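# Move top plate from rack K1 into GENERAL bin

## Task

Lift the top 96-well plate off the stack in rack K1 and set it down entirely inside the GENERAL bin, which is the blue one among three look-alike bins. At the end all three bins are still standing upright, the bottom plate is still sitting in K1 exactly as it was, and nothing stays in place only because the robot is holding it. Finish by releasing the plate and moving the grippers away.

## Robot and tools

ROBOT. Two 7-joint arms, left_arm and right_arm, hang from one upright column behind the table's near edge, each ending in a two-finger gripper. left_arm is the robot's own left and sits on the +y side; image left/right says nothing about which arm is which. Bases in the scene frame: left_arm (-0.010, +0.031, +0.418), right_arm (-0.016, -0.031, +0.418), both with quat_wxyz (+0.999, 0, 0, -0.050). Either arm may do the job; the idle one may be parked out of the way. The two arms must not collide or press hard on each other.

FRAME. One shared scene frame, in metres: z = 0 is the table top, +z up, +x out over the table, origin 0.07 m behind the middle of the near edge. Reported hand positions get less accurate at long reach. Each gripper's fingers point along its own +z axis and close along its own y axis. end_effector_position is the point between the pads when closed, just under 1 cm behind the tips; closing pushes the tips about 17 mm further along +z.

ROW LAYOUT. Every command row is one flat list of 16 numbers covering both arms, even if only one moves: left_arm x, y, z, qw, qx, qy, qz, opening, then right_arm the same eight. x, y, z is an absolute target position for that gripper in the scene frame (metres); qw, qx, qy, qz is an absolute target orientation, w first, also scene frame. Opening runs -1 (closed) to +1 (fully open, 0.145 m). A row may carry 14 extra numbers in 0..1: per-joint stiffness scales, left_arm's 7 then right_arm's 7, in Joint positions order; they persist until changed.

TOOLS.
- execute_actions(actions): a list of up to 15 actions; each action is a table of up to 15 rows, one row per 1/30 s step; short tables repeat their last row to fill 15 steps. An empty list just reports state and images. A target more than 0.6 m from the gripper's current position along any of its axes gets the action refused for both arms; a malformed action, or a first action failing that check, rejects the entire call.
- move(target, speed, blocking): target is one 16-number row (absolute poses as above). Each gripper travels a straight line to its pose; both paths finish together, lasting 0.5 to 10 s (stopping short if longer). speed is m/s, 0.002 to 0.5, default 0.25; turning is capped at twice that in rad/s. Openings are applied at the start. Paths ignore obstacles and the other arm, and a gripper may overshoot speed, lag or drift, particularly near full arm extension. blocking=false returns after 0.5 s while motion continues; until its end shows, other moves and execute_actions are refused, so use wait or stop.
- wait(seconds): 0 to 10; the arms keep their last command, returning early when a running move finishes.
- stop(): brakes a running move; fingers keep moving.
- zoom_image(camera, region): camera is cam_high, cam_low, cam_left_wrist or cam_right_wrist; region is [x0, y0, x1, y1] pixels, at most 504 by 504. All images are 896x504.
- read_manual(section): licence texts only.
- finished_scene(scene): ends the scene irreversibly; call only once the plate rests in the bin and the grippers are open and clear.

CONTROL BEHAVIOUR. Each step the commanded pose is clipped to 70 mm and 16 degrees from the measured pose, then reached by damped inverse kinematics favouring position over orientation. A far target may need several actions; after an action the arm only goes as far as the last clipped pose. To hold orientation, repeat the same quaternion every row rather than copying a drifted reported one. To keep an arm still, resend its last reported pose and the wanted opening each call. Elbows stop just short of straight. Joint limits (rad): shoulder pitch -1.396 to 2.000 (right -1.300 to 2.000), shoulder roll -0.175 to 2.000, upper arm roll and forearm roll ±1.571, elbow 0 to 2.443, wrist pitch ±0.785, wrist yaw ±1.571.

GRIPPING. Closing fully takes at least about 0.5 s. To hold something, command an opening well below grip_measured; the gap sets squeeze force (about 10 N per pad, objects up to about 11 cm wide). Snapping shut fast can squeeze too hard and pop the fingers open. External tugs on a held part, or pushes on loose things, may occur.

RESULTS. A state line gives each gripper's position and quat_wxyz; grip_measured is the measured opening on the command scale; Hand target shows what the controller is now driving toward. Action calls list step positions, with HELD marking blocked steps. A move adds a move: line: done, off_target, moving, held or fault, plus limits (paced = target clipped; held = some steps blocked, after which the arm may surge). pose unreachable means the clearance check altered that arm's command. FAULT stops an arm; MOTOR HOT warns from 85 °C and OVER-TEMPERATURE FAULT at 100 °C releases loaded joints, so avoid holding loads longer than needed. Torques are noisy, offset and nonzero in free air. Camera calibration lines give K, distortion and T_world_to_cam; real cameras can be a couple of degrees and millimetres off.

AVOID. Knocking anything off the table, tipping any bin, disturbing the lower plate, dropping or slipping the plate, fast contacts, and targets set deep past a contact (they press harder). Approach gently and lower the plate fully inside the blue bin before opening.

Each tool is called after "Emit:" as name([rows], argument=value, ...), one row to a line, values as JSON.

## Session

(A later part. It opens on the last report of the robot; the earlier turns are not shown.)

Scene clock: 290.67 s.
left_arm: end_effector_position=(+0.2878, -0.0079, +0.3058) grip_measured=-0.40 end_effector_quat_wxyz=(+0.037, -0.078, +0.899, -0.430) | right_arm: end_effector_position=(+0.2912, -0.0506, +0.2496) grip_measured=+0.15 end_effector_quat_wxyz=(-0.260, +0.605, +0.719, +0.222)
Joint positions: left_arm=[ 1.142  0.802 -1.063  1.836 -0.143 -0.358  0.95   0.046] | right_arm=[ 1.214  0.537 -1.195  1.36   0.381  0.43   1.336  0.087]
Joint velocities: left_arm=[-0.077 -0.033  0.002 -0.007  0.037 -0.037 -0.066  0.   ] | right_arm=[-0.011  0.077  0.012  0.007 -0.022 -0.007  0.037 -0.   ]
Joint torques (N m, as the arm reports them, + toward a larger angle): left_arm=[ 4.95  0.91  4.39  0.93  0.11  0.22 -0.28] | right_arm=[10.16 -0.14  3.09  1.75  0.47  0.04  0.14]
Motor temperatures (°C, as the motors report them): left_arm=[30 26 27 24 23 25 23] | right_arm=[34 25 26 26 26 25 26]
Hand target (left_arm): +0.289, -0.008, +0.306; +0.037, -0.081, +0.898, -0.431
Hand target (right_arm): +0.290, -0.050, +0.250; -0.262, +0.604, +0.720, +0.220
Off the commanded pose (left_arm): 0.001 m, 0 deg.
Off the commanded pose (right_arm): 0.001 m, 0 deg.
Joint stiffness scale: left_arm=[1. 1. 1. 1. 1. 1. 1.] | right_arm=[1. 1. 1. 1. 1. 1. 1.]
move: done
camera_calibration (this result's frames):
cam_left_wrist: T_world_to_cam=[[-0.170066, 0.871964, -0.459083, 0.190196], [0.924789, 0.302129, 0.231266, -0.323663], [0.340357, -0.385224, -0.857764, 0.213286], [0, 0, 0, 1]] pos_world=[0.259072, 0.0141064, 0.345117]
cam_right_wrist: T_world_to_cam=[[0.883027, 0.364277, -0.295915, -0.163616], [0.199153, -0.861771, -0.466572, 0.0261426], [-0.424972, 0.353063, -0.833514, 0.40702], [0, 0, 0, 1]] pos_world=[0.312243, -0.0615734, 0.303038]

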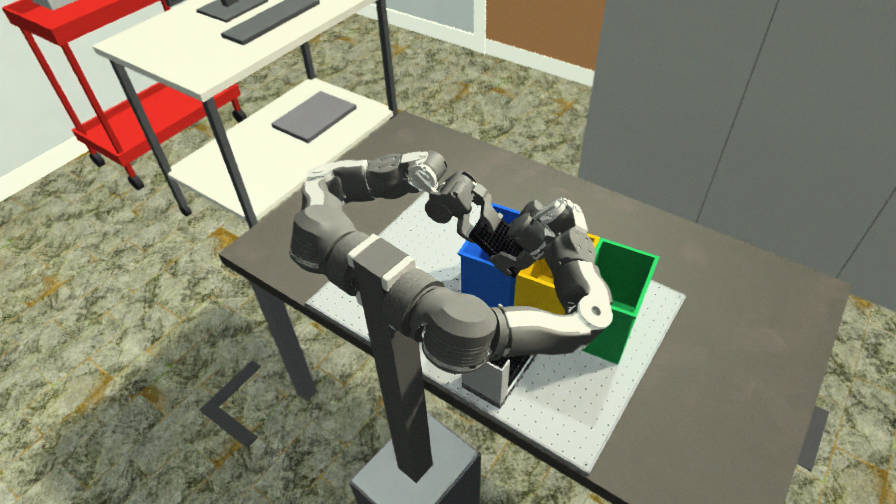

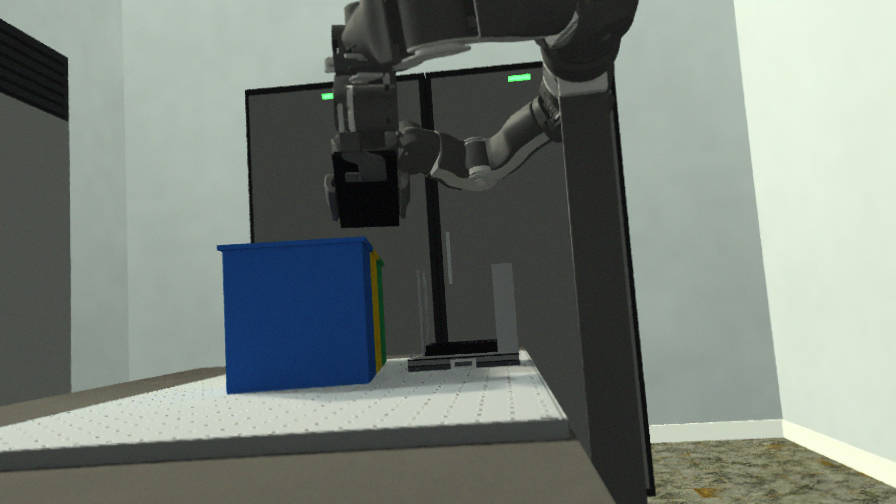

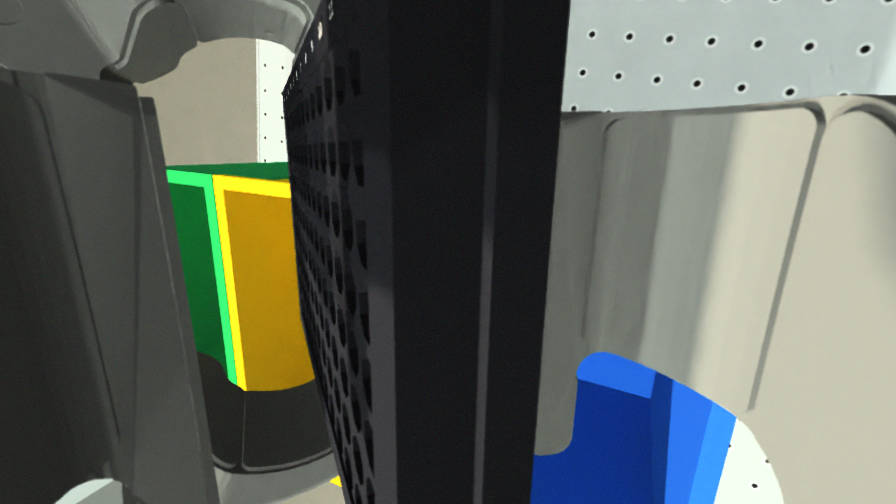

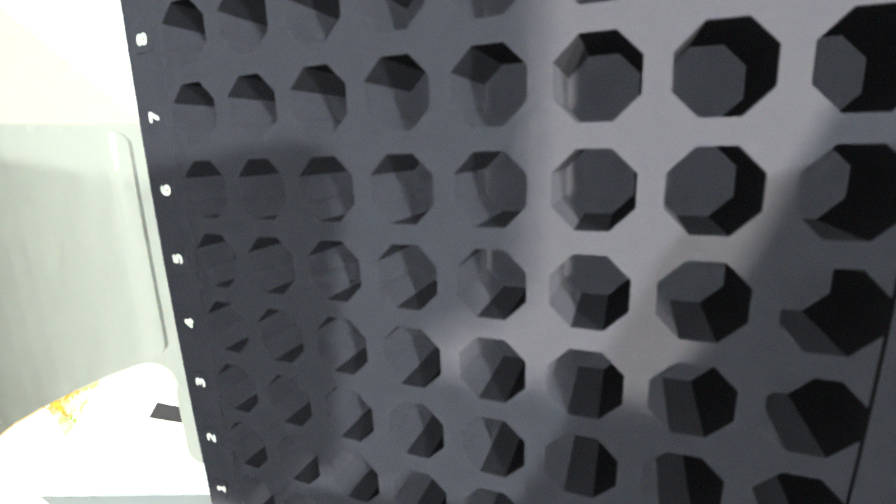

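Emit:
execute_actions([
  [[0.2884,-0.0070,0.3053,0.0377,-0.0786,0.8981,-0.4313,-0.44,0.29,-0.05,0.25,-0.262,0.604,0.720,0.220,-0.5],[0.2883,-0.0066,0.3047,0.0377,-0.0786,0.8981,-0.4313,-0.48,0.29,-0.05,0.25,-0.262,0.604,0.720,0.220,-0.5],[0.2883,-0.0062,0.3042,0.0377,-0.0786,0.8981,-0.4313,-0.52,0.29,-0.05,0.25,-0.262,0.604,0.720,0.220,-0.5],[0.2883,-0.0062,0.3042,0.0377,-0.0786,0.8981,-0.4313,-0.56,0.29,-0.05,0.25,-0.262,0.604,0.720,0.220,-0.5],[0.2883,-0.0062,0.3042,0.0377,-0.0786,0.8981,-0.4313,-0.60,0.29,-0.05,0.25,-0.262,0.604,0.720,0.220,-0.5],[0.2883,-0.0062,0.3042,0.0377,-0.0786,0.8981,-0.4313,-0.63,0.29,-0.05,0.25,-0.262,0.604,0.720,0.220,-0.5],[0.2883,-0.0062,0.3042,0.0377,-0.0786,0.8981,-0.4313,-0.66,0.29,-0.05,0.25,-0.262,0.604,0.720,0.220,-0.5],[0.2883,-0.0062,0.3042,0.0377,-0.0786,0.8981,-0.4313,-0.68,0.29,-0.05,0.25,-0.262,0.604,0.720,0.220,-0.5],[0.2883,-0.0062,0.3042,0.0377,-0.0786,0.8981,-0.4313,-0.70,0.29,-0.05,0.25,-0.262,0.604,0.720,0.220,-0.5],[0.2883,-0.0062,0.3042,0.0377,-0.0786,0.8981,-0.4313,-0.72,0.29,-0.05,0.25,-0.262,0.604,0.720,0.220,-0.5]],
])

Scene clock: 301.20 s.
left_arm: end_effector_position=(+0.2888, -0.0054, +0.3039) grip_measured=-0.72 end_effector_quat_wxyz=(+0.038, -0.081, +0.899, -0.429) | right_arm: end_effector_position=(+0.2912, -0.0506, +0.2496) grip_measured=+0.15 end_effector_quat_wxyz=(-0.260, +0.605, +0.719, +0.222)
Joint positions: left_arm=[ 1.136  0.811 -1.063  1.837 -0.148 -0.361  0.945  0.021] | right_arm=[ 1.214  0.537 -1.195  1.36   0.381  0.43   1.336  0.087]
Joint velocities: left_arm=[-0.033 -0.099 -0.002 -0.012 -0.051 -0.007  0.037  0.   ] | right_arm=[-0.011 -0.055  0.017 -0.012 -0.037 -0.037  0.051 -0.   ]
Joint torques (N m, as the arm reports them, + toward a larger angle): left_arm=[ 4.91  0.66  4.33  1.39  0.09  0.01 -0.31] | right_arm=[10.3  -0.13  3.17  1.69  0.5   0.06  0.12]
Motor temperatures (°C, as the motors report them): left_arm=[30 26 28 24 23 25 23] | right_arm=[35 25 26 26 26 25 26]
Hand target (left_arm): +0.288, -0.006, +0.304; +0.038, -0.079, +0.898, -0.431
Hand target (right_arm): +0.290, -0.050, +0.250; -0.262, +0.604, +0.720, +0.220
Off the commanded pose (left_arm): 0.001 m, 0 deg.
Off the commanded pose (right_arm): 0.001 m, 0 deg.
Joint stiffness scale: left_arm=[1. 1. 1. 1. 1. 1. 1.] | right_arm=[1. 1. 1. 1. 1. 1. 1.]
Step readings (end_effector_position):
0: left_arm (+0.2878, -0.0079, +0.3058) | right_arm (+0.2912, -0.0506, +0.2496)
1: left_arm (+0.2880, -0.0076, +0.3057) | right_arm (+0.2912, -0.0506, +0.2496)
2: left_arm (+0.2884, -0.0066, +0.3051) | right_arm (+0.2912, -0.0506, +0.2496)
4: left_arm (+0.2888, -0.0053, +0.3038) | right_arm (+0.2912, -0.0506, +0.2496)
8: left_arm (+0.2888, -0.0054, +0.3039) | right_arm (+0.2912, -0.0506, +0.2496)
15: end_effector_position above
camera_calibration (this result's frames):
cam_left_wrist: T_world_to_cam=[[-0.175388, 0.871697, -0.457584, 0.1884], [0.922823, 0.307488, 0.232054, -0.324533], [0.342982, -0.38157, -0.858352, 0.211788], [0, 0, 0, 1]] pos_world=[0.25989, 0.0163742, 0.343307]
cam_right_wrist: T_world_to_cam=[[0.883065, 0.363988, -0.296156, -0.163582], [0.198805, -0.861886, -0.466507, 0.0262078], [-0.425055, 0.353079, -0.833465, 0.40703], [0, 0, 0, 1]] pos_world=[0.312253, -0.0615838, 0.303026]

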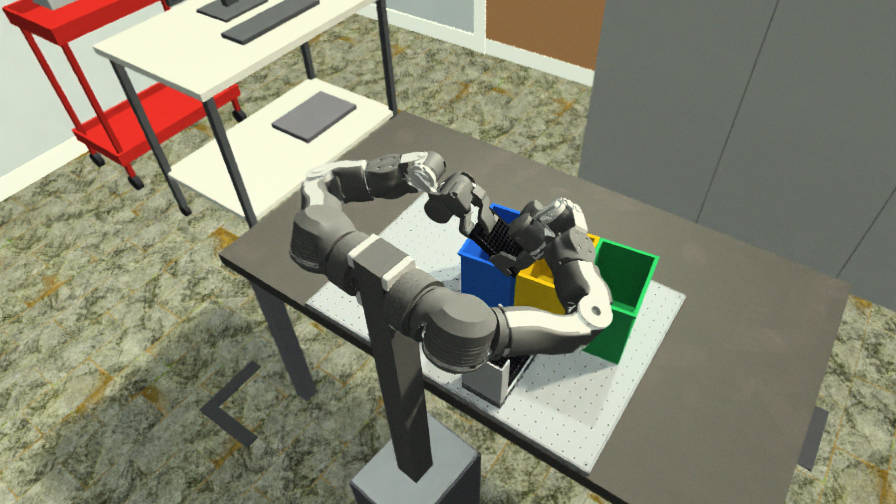

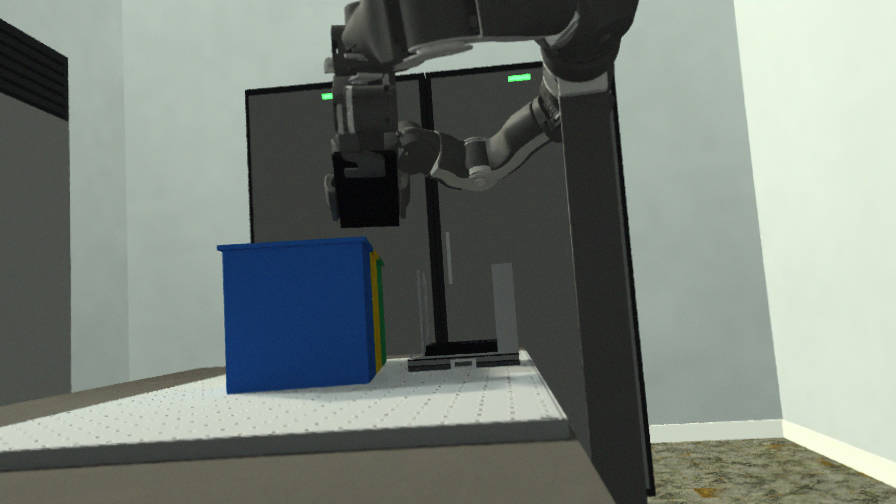

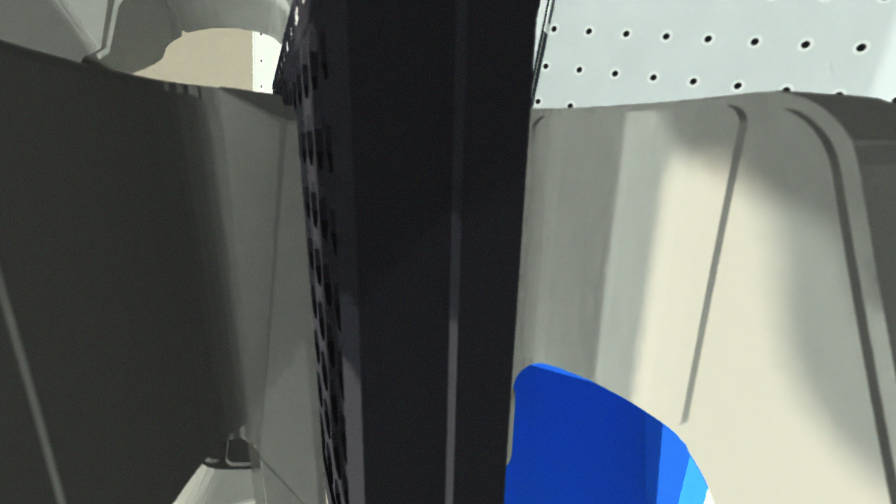

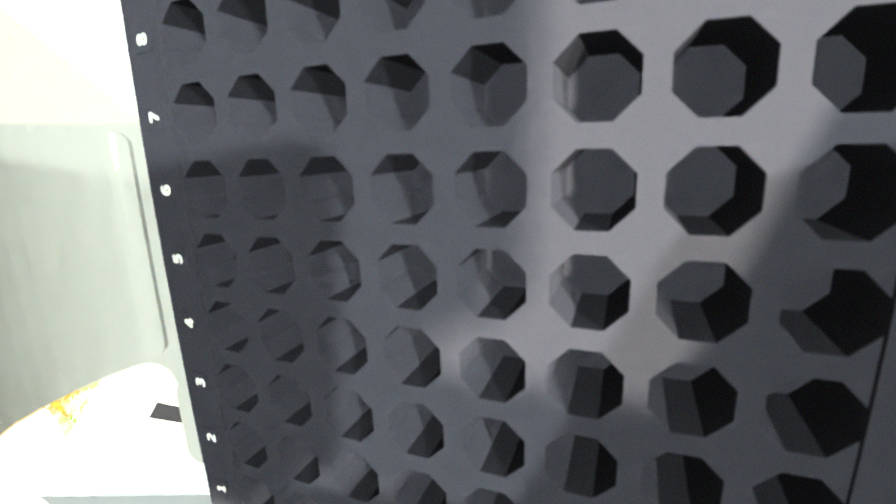

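Emit:
execute_actions(actions=[])

Scene clock: 313.47 s.
left_arm: end_effector_position=(+0.2888, -0.0054, +0.3039) grip_measured=-0.72 end_effector_quat_wxyz=(+0.038, -0.081, +0.899, -0.429) | right_arm: end_effector_position=(+0.2912, -0.0506, +0.2496) grip_measured=+0.15 end_effector_quat_wxyz=(-0.260, +0.605, +0.719, +0.222)
Joint positions: left_arm=[ 1.136  0.811 -1.063  1.837 -0.148 -0.361  0.945  0.021] | right_arm=[ 1.214  0.537 -1.195  1.36   0.381  0.43   1.336  0.087]
Joint velocities: left_arm=[ 0.077  0.033  0.012 -0.007 -0.051 -0.022 -0.022  0.   ] | right_arm=[-0.011  0.033  0.002 -0.012 -0.066  0.095 -0.007 -0.   ]
Joint torques (N m, as the arm reports them, + toward a larger angle): left_arm=[ 4.92  0.68  4.31  1.38  0.09  0.   -0.32] | right_arm=[10.12  0.03  3.17  1.75  0.49  0.06  0.12]
Motor temperatures (°C, as the motors report them): left_arm=[30 26 28 24 23 25 24] | right_arm=[36 25 26 26 26 25 26]
Hand target (left_arm): +0.288, -0.006, +0.304; +0.038, -0.079, +0.898, -0.431
Hand target (right_arm): +0.290, -0.050, +0.250; -0.262, +0.604, +0.720, +0.220
Off the commanded pose (left_arm): 0.001 m, 0 deg.
Off the commanded pose (right_arm): 0.001 m, 0 deg.
Joint stiffness scale: left_arm=[1. 1. 1. 1. 1. 1. 1.] | right_arm=[1. 1. 1. 1. 1. 1. 1.]
camera_calibration (this result's frames):
cam_left_wrist: T_world_to_cam=[[-0.175388, 0.871697, -0.457584, 0.1884], [0.922823, 0.307488, 0.232054, -0.324533], [0.342982, -0.38157, -0.858352, 0.211788], [0, 0, 0, 1]] pos_world=[0.25989, 0.0163742, 0.343307]
cam_right_wrist: T_world_to_cam=[[0.883065, 0.363988, -0.296156, -0.163582], [0.198805, -0.861886, -0.466507, 0.0262078], [-0.425055, 0.353079, -0.833465, 0.40703], [0, 0, 0, 1]] pos_world=[0.312253, -0.0615838, 0.303026]

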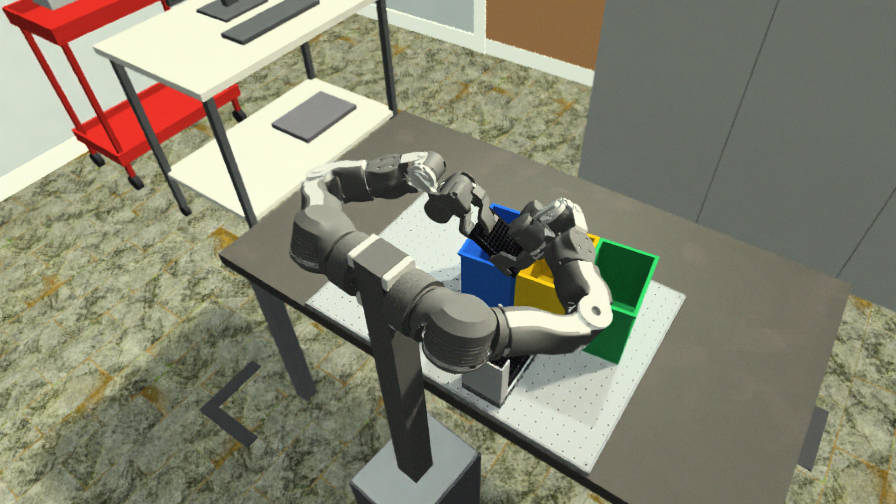

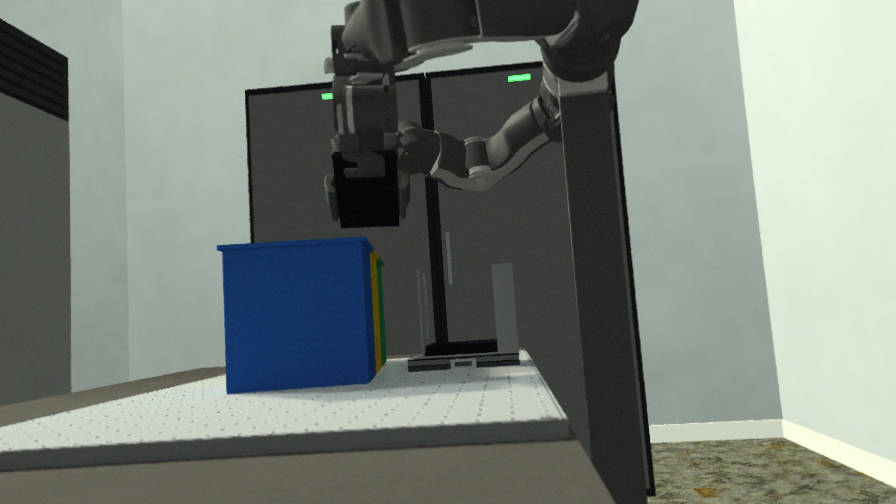

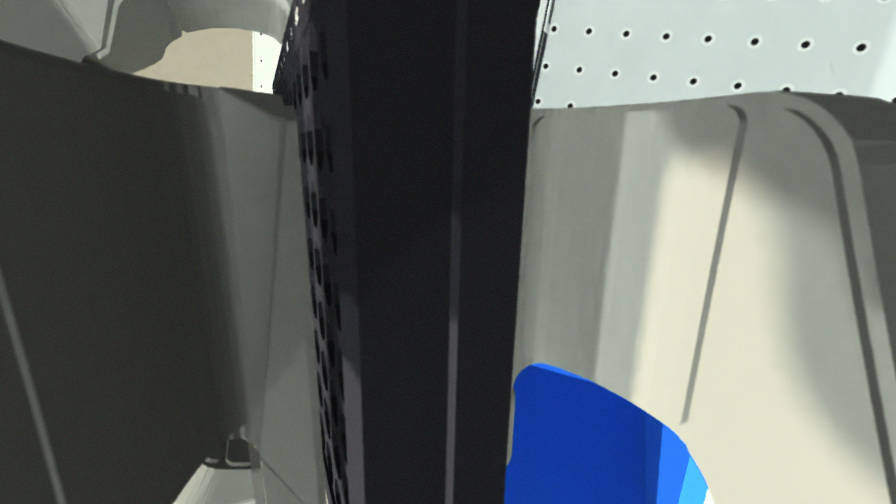

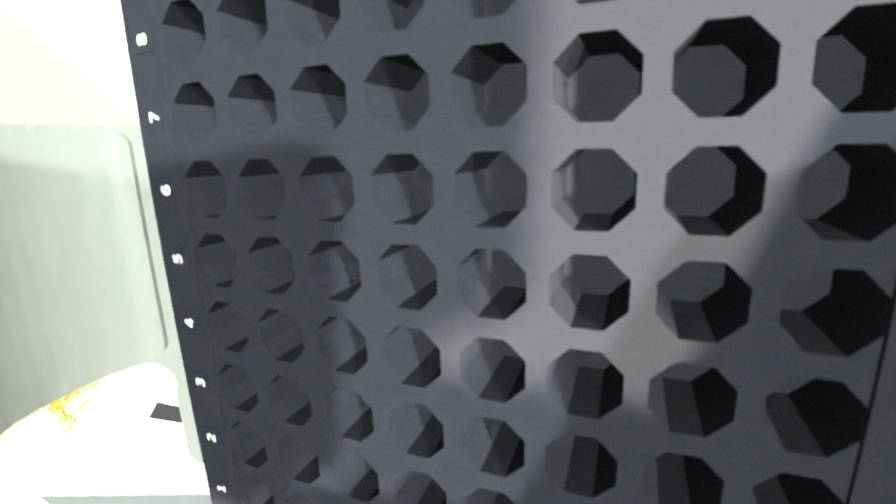

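Emit:
execute_actions([
  [[0.2883,-0.0065,0.3045,0.0377,-0.0786,0.8981,-0.4313,-0.735,0.29,-0.05,0.25,-0.262,0.604,0.720,0.220,-0.5],[0.2883,-0.0065,0.3045,0.0377,-0.0786,0.8981,-0.4313,-0.75,0.29,-0.05,0.25,-0.262,0.604,0.720,0.220,-0.5],[0.2883,-0.0065,0.3045,0.0377,-0.0786,0.8981,-0.4313,-0.762,0.29,-0.05,0.25,-0.262,0.604,0.720,0.220,-0.5],[0.2883,-0.0065,0.3045,0.0377,-0.0786,0.8981,-0.4313,-0.774,0.29,-0.05,0.25,-0.262,0.604,0.720,0.220,-0.5],[0.2883,-0.0065,0.3045,0.0377,-0.0786,0.8981,-0.4313,-0.786,0.29,-0.05,0.25,-0.262,0.604,0.720,0.220,-0.5],[0.2883,-0.0065,0.3045,0.0377,-0.0786,0.8981,-0.4313,-0.798,0.29,-0.05,0.25,-0.262,0.604,0.720,0.220,-0.5],[0.2883,-0.0065,0.3045,0.0377,-0.0786,0.8981,-0.4313,-0.81,0.29,-0.05,0.25,-0.262,0.604,0.720,0.220,-0.5],[0.2883,-0.0065,0.3045,0.0377,-0.0786,0.8981,-0.4313,-0.822,0.29,-0.05,0.25,-0.262,0.604,0.720,0.220,-0.5],[0.2883,-0.0065,0.3045,0.0377,-0.0786,0.8981,-0.4313,-0.834,0.29,-0.05,0.25,-0.262,0.604,0.720,0.220,-0.5],[0.2883,-0.0065,0.3045,0.0377,-0.0786,0.8981,-0.4313,-0.846,0.29,-0.05,0.25,-0.262,0.604,0.720,0.220,-0.5],[0.2883,-0.0065,0.3045,0.0377,-0.0786,0.8981,-0.4313,-0.86,0.29,-0.05,0.25,-0.262,0.604,0.720,0.220,-0.5],[0.2883,-0.0065,0.3045,0.0377,-0.0786,0.8981,-0.4313,-0.875,0.29,-0.05,0.25,-0.262,0.604,0.720,0.220,-0.5],[0.2883,-0.0065,0.3045,0.0377,-0.0786,0.8981,-0.4313,-0.89,0.29,-0.05,0.25,-0.262,0.604,0.720,0.220,-0.5],[0.2883,-0.0065,0.3045,0.0377,-0.0786,0.8981,-0.4313,-0.905,0.29,-0.05,0.25,-0.262,0.604,0.720,0.220,-0.5],[0.2883,-0.0065,0.3045,0.0377,-0.0786,0.8981,-0.4313,-0.92,0.29,-0.05,0.25,-0.262,0.604,0.720,0.220,-0.5]],
  [[0.2883,-0.0065,0.3045,0.0377,-0.0786,0.8981,-0.4313,-0.935,0.29,-0.05,0.25,-0.262,0.604,0.720,0.220,-0.5],[0.2883,-0.0065,0.3045,0.0377,-0.0786,0.8981,-0.4313,-0.95,0.29,-0.05,0.25,-0.262,0.604,0.720,0.220,-0.5],[0.2883,-0.0065,0.3045,0.0377,-0.0786,0.8981,-0.4313,-0.965,0.29,-0.05,0.25,-0.262,0.604,0.720,0.220,-0.5],[0.2883,-0.0065,0.3045,0.0377,-0.0786,0.8981,-0.4313,-0.98,0.29,-0.05,0.25,-0.262,0.604,0.720,0.220,-0.5],[0.2883,-0.0065,0.3045,0.0377,-0.0786,0.8981,-0.4313,-1.0,0.29,-0.05,0.25,-0.262,0.604,0.720,0.220,-0.5]],
])

Scene clock: 325.20 s.
left_arm: end_effector_position=(+0.2884, -0.0061, +0.3044) grip_measured=-0.83 end_effector_quat_wxyz=(+0.038, -0.079, +0.898, -0.430) | right_arm: end_effector_position=(+0.2906, -0.0504, +0.2496) grip_measured=+0.15 end_effector_quat_wxyz=(-0.261, +0.605, +0.719, +0.221)
Joint positions: left_arm=[ 1.136  0.81  -1.063  1.837 -0.148 -0.363  0.942  0.013] | right_arm=[ 1.214  0.536 -1.195  1.36   0.382  0.432  1.339  0.087]
Joint velocities: left_arm=[-0.011  0.033 -0.002 -0.012 -0.081 -0.051 -0.037 -0.   ] | right_arm=[-0.033 -0.033 -0.002 -0.012  0.022  0.022  0.037  0.   ]
Joint torques (N m, as the arm reports them, + toward a larger angle): left_arm=[ 5.26  0.66  4.22  1.29  0.12  0.12 -0.22] | right_arm=[10.08 -0.04  3.2   1.72  0.47 -0.01  0.06]
Motor temperatures (°C, as the motors report them): left_arm=[30 26 28 24 23 25 24] | right_arm=[37 25 26 26 26 25 26]
Hand target (left_arm): +0.288, -0.007, +0.305; +0.038, -0.078, +0.898, -0.431
Hand target (right_arm): +0.290, -0.050, +0.250; -0.262, +0.604, +0.720, +0.220
Off the commanded pose (left_arm): 0.000 m, 0 deg.
Off the commanded pose (right_arm): 0.001 m, 0 deg.
Joint stiffness scale: left_arm=[1. 1. 1. 1. 1. 1. 1.] | right_arm=[1. 1. 1. 1. 1. 1. 1.]
Step readings (end_effector_position; steps 1 to 15: 1st action; 16 to 30: 2nd action):
0: left_arm (+0.2888, -0.0054, +0.3039) | right_arm (+0.2912, -0.0506, +0.2496)
1: left_arm (+0.2888, -0.0055, +0.3039) | right_arm (+0.2912, -0.0506, +0.2496)
2: left_arm (+0.2887, -0.0056, +0.3040) | right_arm (+0.2912, -0.0506, +0.2496)
4: left_arm (+0.2887, -0.0056, +0.3040) | right_arm (+0.2912, -0.0506, +0.2496)
8: left_arm (+0.2887, -0.0059, +0.3042) | right_arm (+0.2912, -0.0504, +0.2496)
15: left_arm (+0.2885, -0.0061, +0.3044) | right_arm (+0.2907, -0.0505, +0.2496)
16: left_arm (+0.2884, -0.0061, +0.3044) | right_arm (+0.2906, -0.0504, +0.2496)
17: left_arm (+0.2884, -0.0061, +0.3044) | right_arm (+0.2906, -0.0504, +0.2496)
19: left_arm (+0.2884, -0.0061, +0.3044) | right_arm (+0.2906, -0.0504, +0.2496)
23: left_arm (+0.2884, -0.0061, +0.3044) | right_arm (+0.2906, -0.0504, +0.2496)
30: end_effector_position above
camera_calibration (this result's frames):
cam_left_wrist: T_world_to_cam=[[-0.171695, 0.870757, -0.460764, 0.189094], [0.923648, 0.304951, 0.23212, -0.324287], [0.342631, -0.38573, -0.856631, 0.211612], [0, 0, 0, 1]] pos_world=[0.259489, 0.0158619, 0.343675]
cam_right_wrist: T_world_to_cam=[[0.881482, 0.36528, -0.299268, -0.161817], [0.198586, -0.861733, -0.466884, 0.0266609], [-0.428432, 0.352119, -0.832141, 0.407346], [0, 0, 0, 1]] pos_world=[0.311864, -0.061351, 0.30299]

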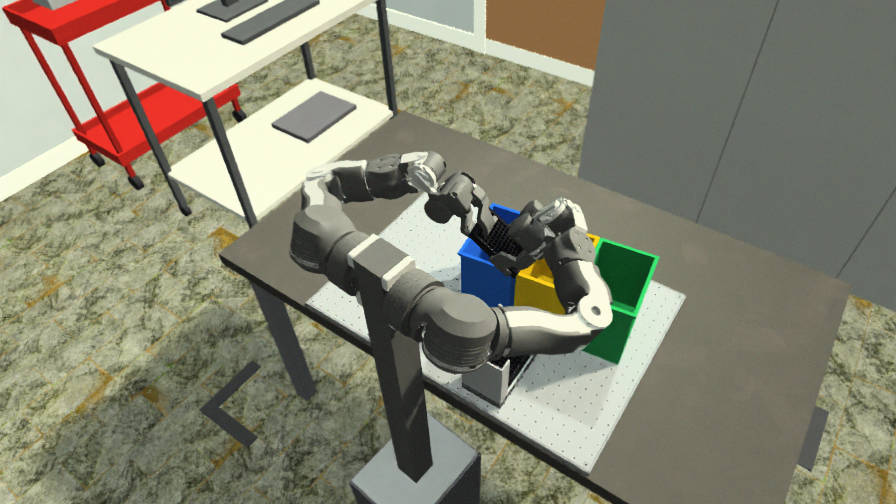

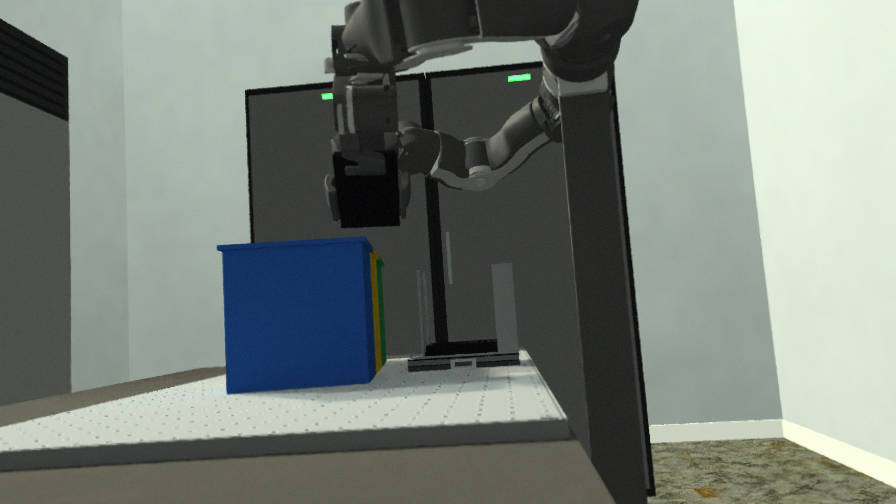

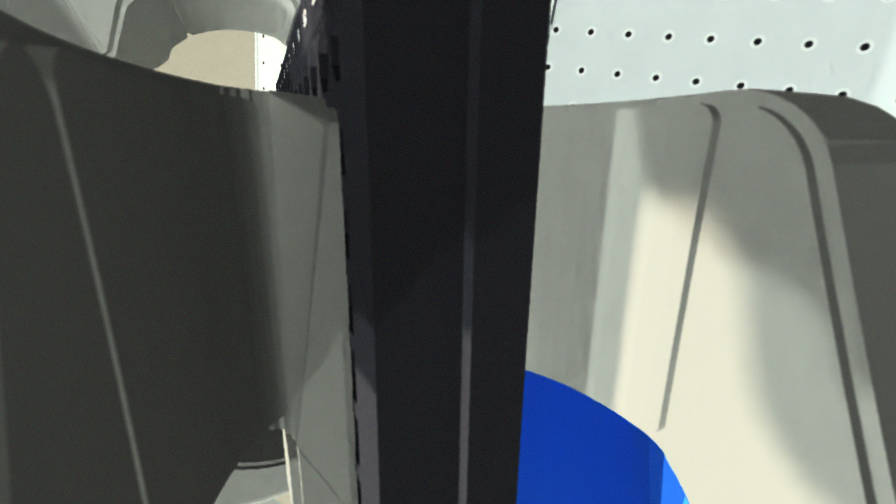

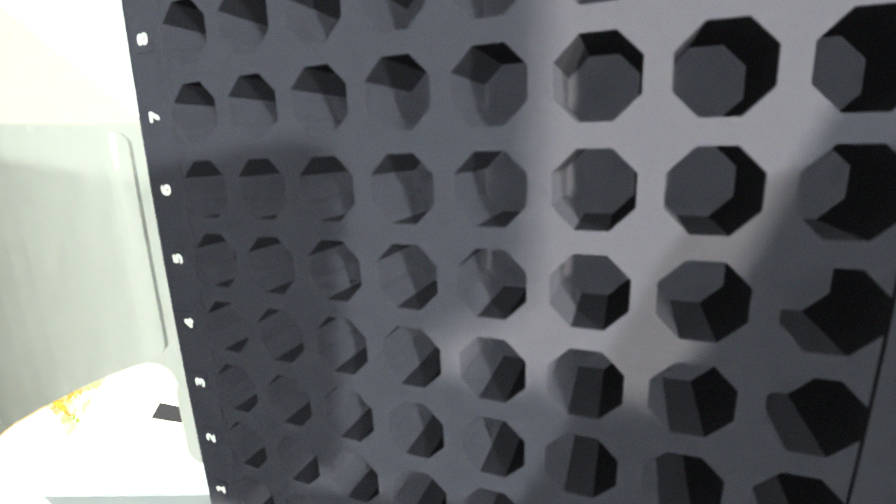

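Emit:
execute_actions([
  [[0.2883,-0.0065,0.3045,0.0377,-0.0786,0.8981,-0.4313,-1.0,0.29,-0.05,0.25,-0.262,0.604,0.720,0.220,-0.35],[0.2883,-0.0065,0.3045,0.0377,-0.0786,0.8981,-0.4313,-1.0,0.29,-0.05,0.25,-0.262,0.604,0.720,0.220,-0.2],[0.2883,-0.0065,0.3045,0.0377,-0.0786,0.8981,-0.4313,-1.0,0.29,-0.05,0.25,-0.262,0.604,0.720,0.220,-0.1],[0.2883,-0.0065,0.3045,0.0377,-0.0786,0.8981,-0.4313,-1.0,0.29,-0.05,0.25,-0.262,0.604,0.720,0.220,-0.02],[0.2883,-0.0065,0.3045,0.0377,-0.0786,0.8981,-0.4313,-1.0,0.29,-0.05,0.25,-0.262,0.604,0.720,0.220,0.03],[0.2883,-0.0065,0.3045,0.0377,-0.0786,0.8981,-0.4313,-1.0,0.29,-0.05,0.25,-0.262,0.604,0.720,0.220,0.07],[0.2883,-0.0065,0.3045,0.0377,-0.0786,0.8981,-0.4313,-1.0,0.29,-0.05,0.25,-0.262,0.604,0.720,0.220,0.10],[0.2883,-0.0065,0.3045,0.0377,-0.0786,0.8981,-0.4313,-1.0,0.29,-0.05,0.25,-0.262,0.604,0.720,0.220,0.125],[0.2883,-0.0065,0.3045,0.0377,-0.0786,0.8981,-0.4313,-1.0,0.29,-0.05,0.25,-0.262,0.604,0.720,0.220,0.15],[0.2883,-0.0065,0.3045,0.0377,-0.0786,0.8981,-0.4313,-1.0,0.29,-0.05,0.25,-0.262,0.604,0.720,0.220,0.175],[0.2883,-0.0065,0.3045,0.0377,-0.0786,0.8981,-0.4313,-1.0,0.29,-0.05,0.25,-0.262,0.604,0.720,0.220,0.2],[0.2883,-0.0065,0.3045,0.0377,-0.0786,0.8981,-0.4313,-1.0,0.29,-0.05,0.25,-0.262,0.604,0.720,0.220,0.23],[0.2883,-0.0065,0.3045,0.0377,-0.0786,0.8981,-0.4313,-1.0,0.29,-0.05,0.25,-0.262,0.604,0.720,0.220,0.26],[0.2883,-0.0065,0.3045,0.0377,-0.0786,0.8981,-0.4313,-1.0,0.29,-0.05,0.25,-0.262,0.604,0.720,0.220,0.29],[0.2883,-0.0065,0.3045,0.0377,-0.0786,0.8981,-0.4313,-1.0,0.29,-0.05,0.25,-0.262,0.604,0.720,0.220,0.32]],
])

Scene clock: 336.03 s.
left_arm: end_effector_position=(+0.2884, -0.0061, +0.3044) grip_measured=-0.83 end_effector_quat_wxyz=(+0.038, -0.079, +0.898, -0.430) | right_arm: end_effector_position=(+0.2906, -0.0503, +0.2496) grip_measured=+0.32 end_effector_quat_wxyz=(-0.261, +0.605, +0.719, +0.221)
Joint positions: left_arm=[ 1.136  0.81  -1.063  1.837 -0.148 -0.363  0.942  0.013] | right_arm=[ 1.214  0.536 -1.195  1.361  0.382  0.432  1.339  0.099]
Joint velocities: left_arm=[-0.011  0.011  0.012 -0.007 -0.022 -0.007 -0.007 -0.   ] | right_arm=[ 0.033 -0.011  0.002 -0.027  0.037 -0.022  0.037  0.002]
Joint torques (N m, as the arm reports them, + toward a larger angle): left_arm=[ 5.27  0.65  4.1   1.23  0.12  0.12 -0.19] | right_arm=[9.98 0.15 3.3  1.68 0.44 0.   0.07]
Motor temperatures (°C, as the motors report them): left_arm=[30 26 28 24 23 25 24] | right_arm=[37 25 26 26 26 25 26]
Hand target (left_arm): +0.288, -0.007, +0.305; +0.038, -0.079, +0.898, -0.431
Hand target (right_arm): +0.290, -0.050, +0.250; -0.262, +0.604, +0.720, +0.220
Off the commanded pose (left_arm): 0.000 m, 0 deg.
Off the commanded pose (right_arm): 0.001 m, 0 deg.
Joint stiffness scale: left_arm=[1. 1. 1. 1. 1. 1. 1.] | right_arm=[1. 1. 1. 1. 1. 1. 1.]
Step readings (end_effector_position):
0: left_arm (+0.2884, -0.0061, +0.3044) | right_arm (+0.2906, -0.0504, +0.2496)
1: left_arm (+0.2884, -0.0061, +0.3044) | right_arm (+0.2906, -0.0504, +0.2496)
2: left_arm (+0.2884, -0.0061, +0.3044) | right_arm (+0.2906, -0.0504, +0.2496)
4: left_arm (+0.2884, -0.0061, +0.3044) | right_arm (+0.2906, -0.0504, +0.2496)
8: left_arm (+0.2884, -0.0061, +0.3044) | right_arm (+0.2906, -0.0504, +0.2496)
15: end_effector_position above
camera_calibration (this result's frames):
cam_left_wrist: T_world_to_cam=[[-0.171695, 0.870757, -0.460764, 0.189094], [0.923648, 0.304951, 0.23212, -0.324287], [0.342631, -0.38573, -0.856631, 0.211612], [0, 0, 0, 1]] pos_world=[0.259489, 0.0158619, 0.343675]
cam_right_wrist: T_world_to_cam=[[0.881389, 0.365608, -0.299141, -0.161756], [0.198953, -0.861641, -0.466897, 0.0266415], [-0.428453, 0.352003, -0.832179, 0.407329], [0, 0, 0, 1]] pos_world=[0.311791, -0.0612863, 0.303022]

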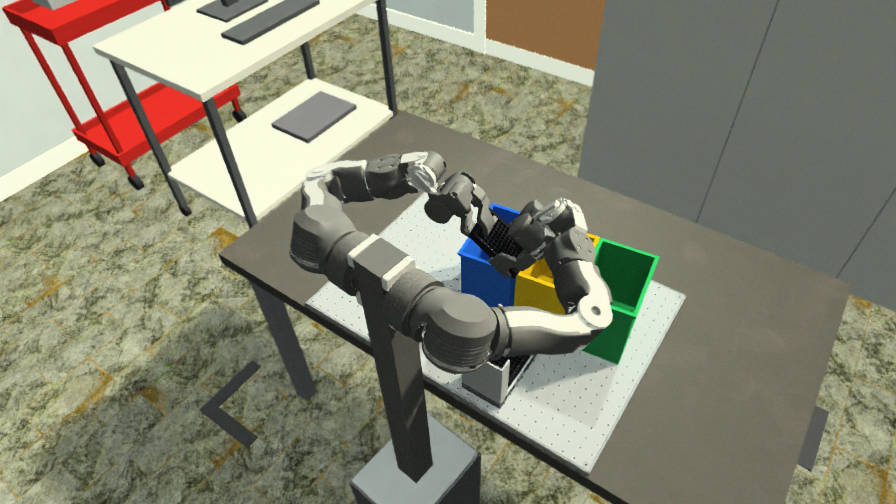

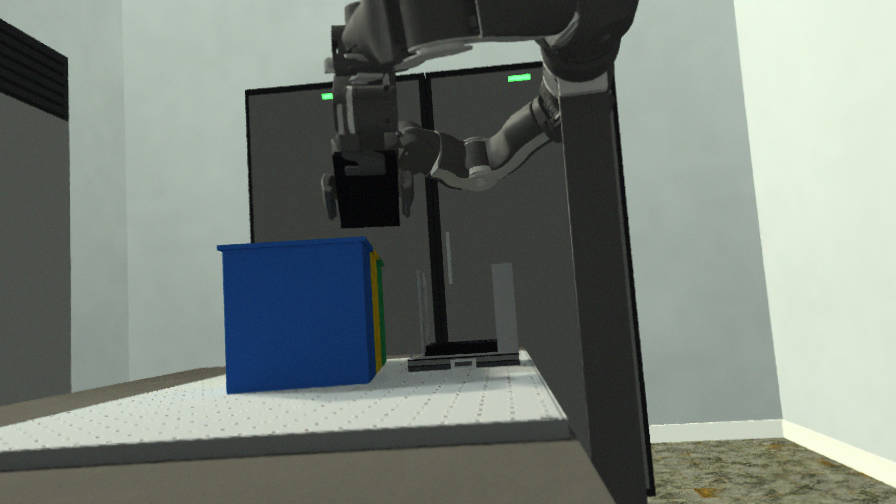

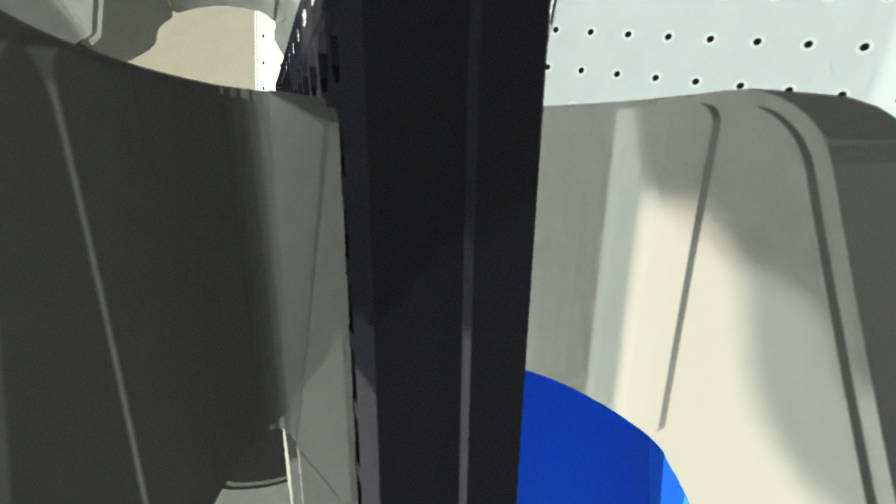

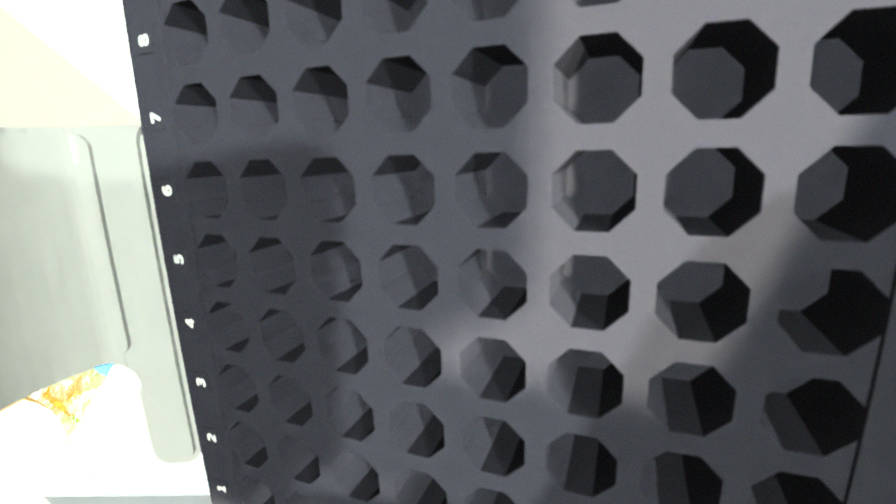

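Emit:
move(target=[0.2855,0.018,0.306,0.0377,-0.0786,0.8981,-0.4313,-1.0,0.2945,-0.078,0.281,-0.262,0.604,0.720,0.220,0.55], speed=0.07)

Scene clock: 376.33 s.
left_arm: end_effector_position=(+0.2865, +0.0197, +0.3042) grip_measured=-0.83 end_effector_quat_wxyz=(+0.039, -0.081, +0.900, -0.426) | right_arm: end_effector_position=(+0.2962, -0.0784, +0.2814) grip_measured=+0.55 end_effector_quat_wxyz=(-0.259, +0.606, +0.719, +0.222)
Joint positions: left_arm=[ 1.134  0.924 -1.062  1.863 -0.111 -0.43   0.923  0.013] | right_arm=[ 1.313  0.607 -1.194  1.336  0.428  0.407  1.437  0.115]
Joint velocities: left_arm=[-0.011 -0.033  0.012 -0.007 -0.022 -0.022 -0.022 -0.   ] | right_arm=[-0.055 -0.033 -0.002  0.007 -0.037 -0.037  0.007 -0.   ]
Joint torques (N m, as the arm reports them, + toward a larger angle): left_arm=[ 4.83  0.85  4.76  1.3   0.26  0.02 -0.35] | right_arm=[ 9.8   0.2   3.11  0.82  0.47 -0.11  0.15]
Motor temperatures (°C, as the motors report them): left_arm=[31 26 28 24 23 25 24] | right_arm=[39 25 26 26 26 25 26]
Hand target (left_arm): +0.286, +0.018, +0.306; +0.039, -0.078, +0.898, -0.431
Hand target (right_arm): +0.295, -0.078, +0.281; -0.262, +0.604, +0.720, +0.221
Off the commanded pose (left_arm): 0.003 m, 1 deg.
Off the commanded pose (right_arm): 0.002 m, 0 deg.
Joint stiffness scale: left_arm=[1. 1. 1. 1. 1. 1. 1.] | right_arm=[1. 1. 1. 1. 1. 1. 1.]
move: done
camera_calibration (this result's frames):
cam_left_wrist: T_world_to_cam=[[-0.175474, 0.874492, -0.452186, 0.164616], [0.922079, 0.306918, 0.235735, -0.331044], [0.344933, -0.375586, -0.860207, 0.222274], [0, 0, 0, 1]] pos_world=[0.257465, 0.0411303, 0.343677]
cam_right_wrist: T_world_to_cam=[[0.883924, 0.362001, -0.296031, -0.148855], [0.197154, -0.862517, -0.466041, 0.0163797], [-0.424039, 0.353581, -0.833769, 0.445265], [0, 0, 0, 1]] pos_world=[0.317157, -0.0894238, 0.334816]

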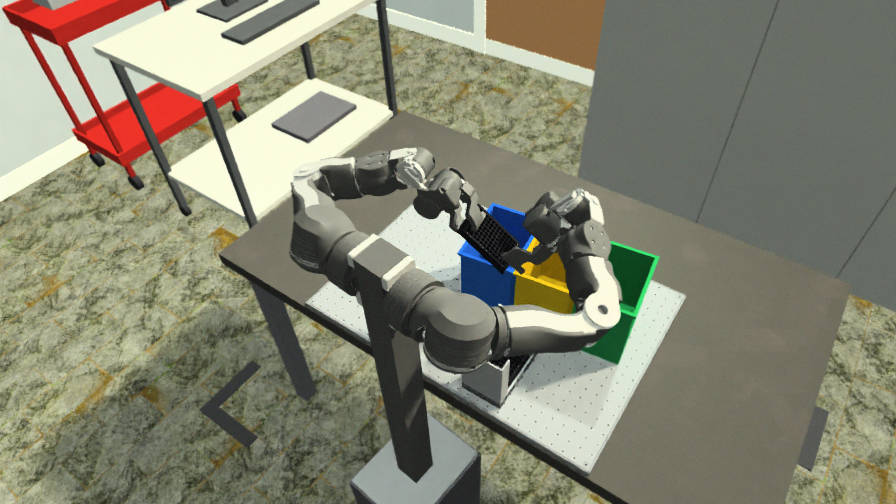

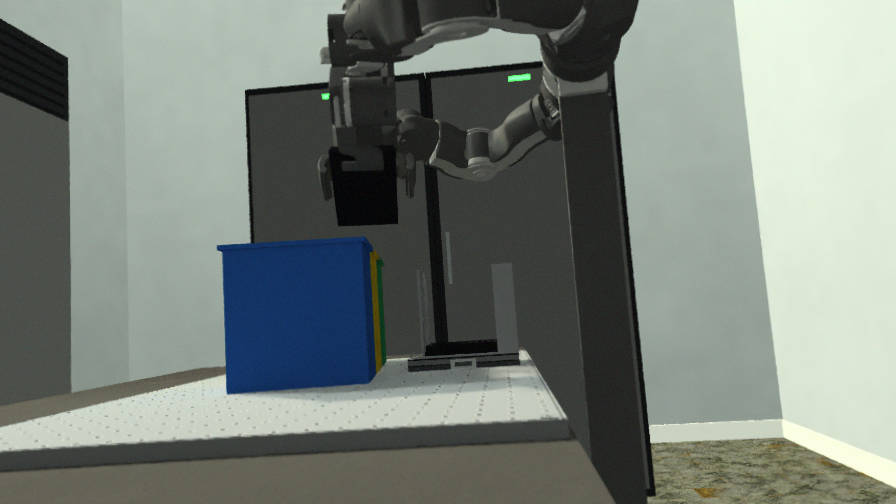

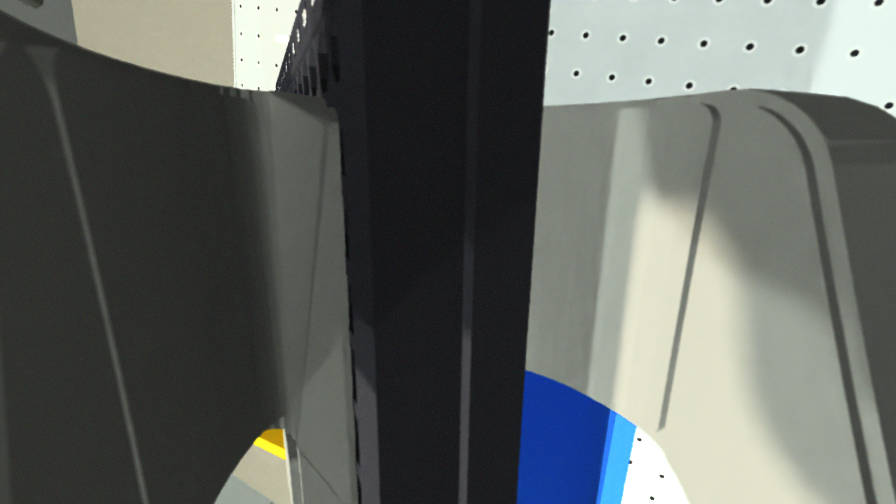

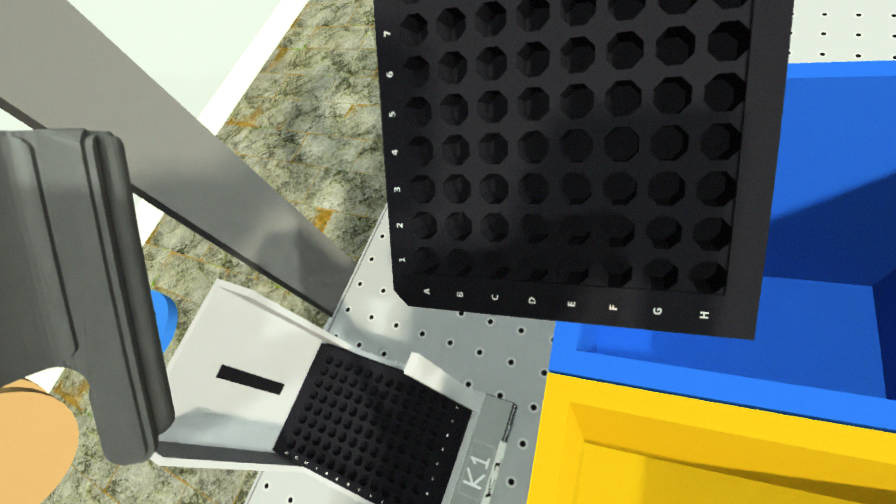

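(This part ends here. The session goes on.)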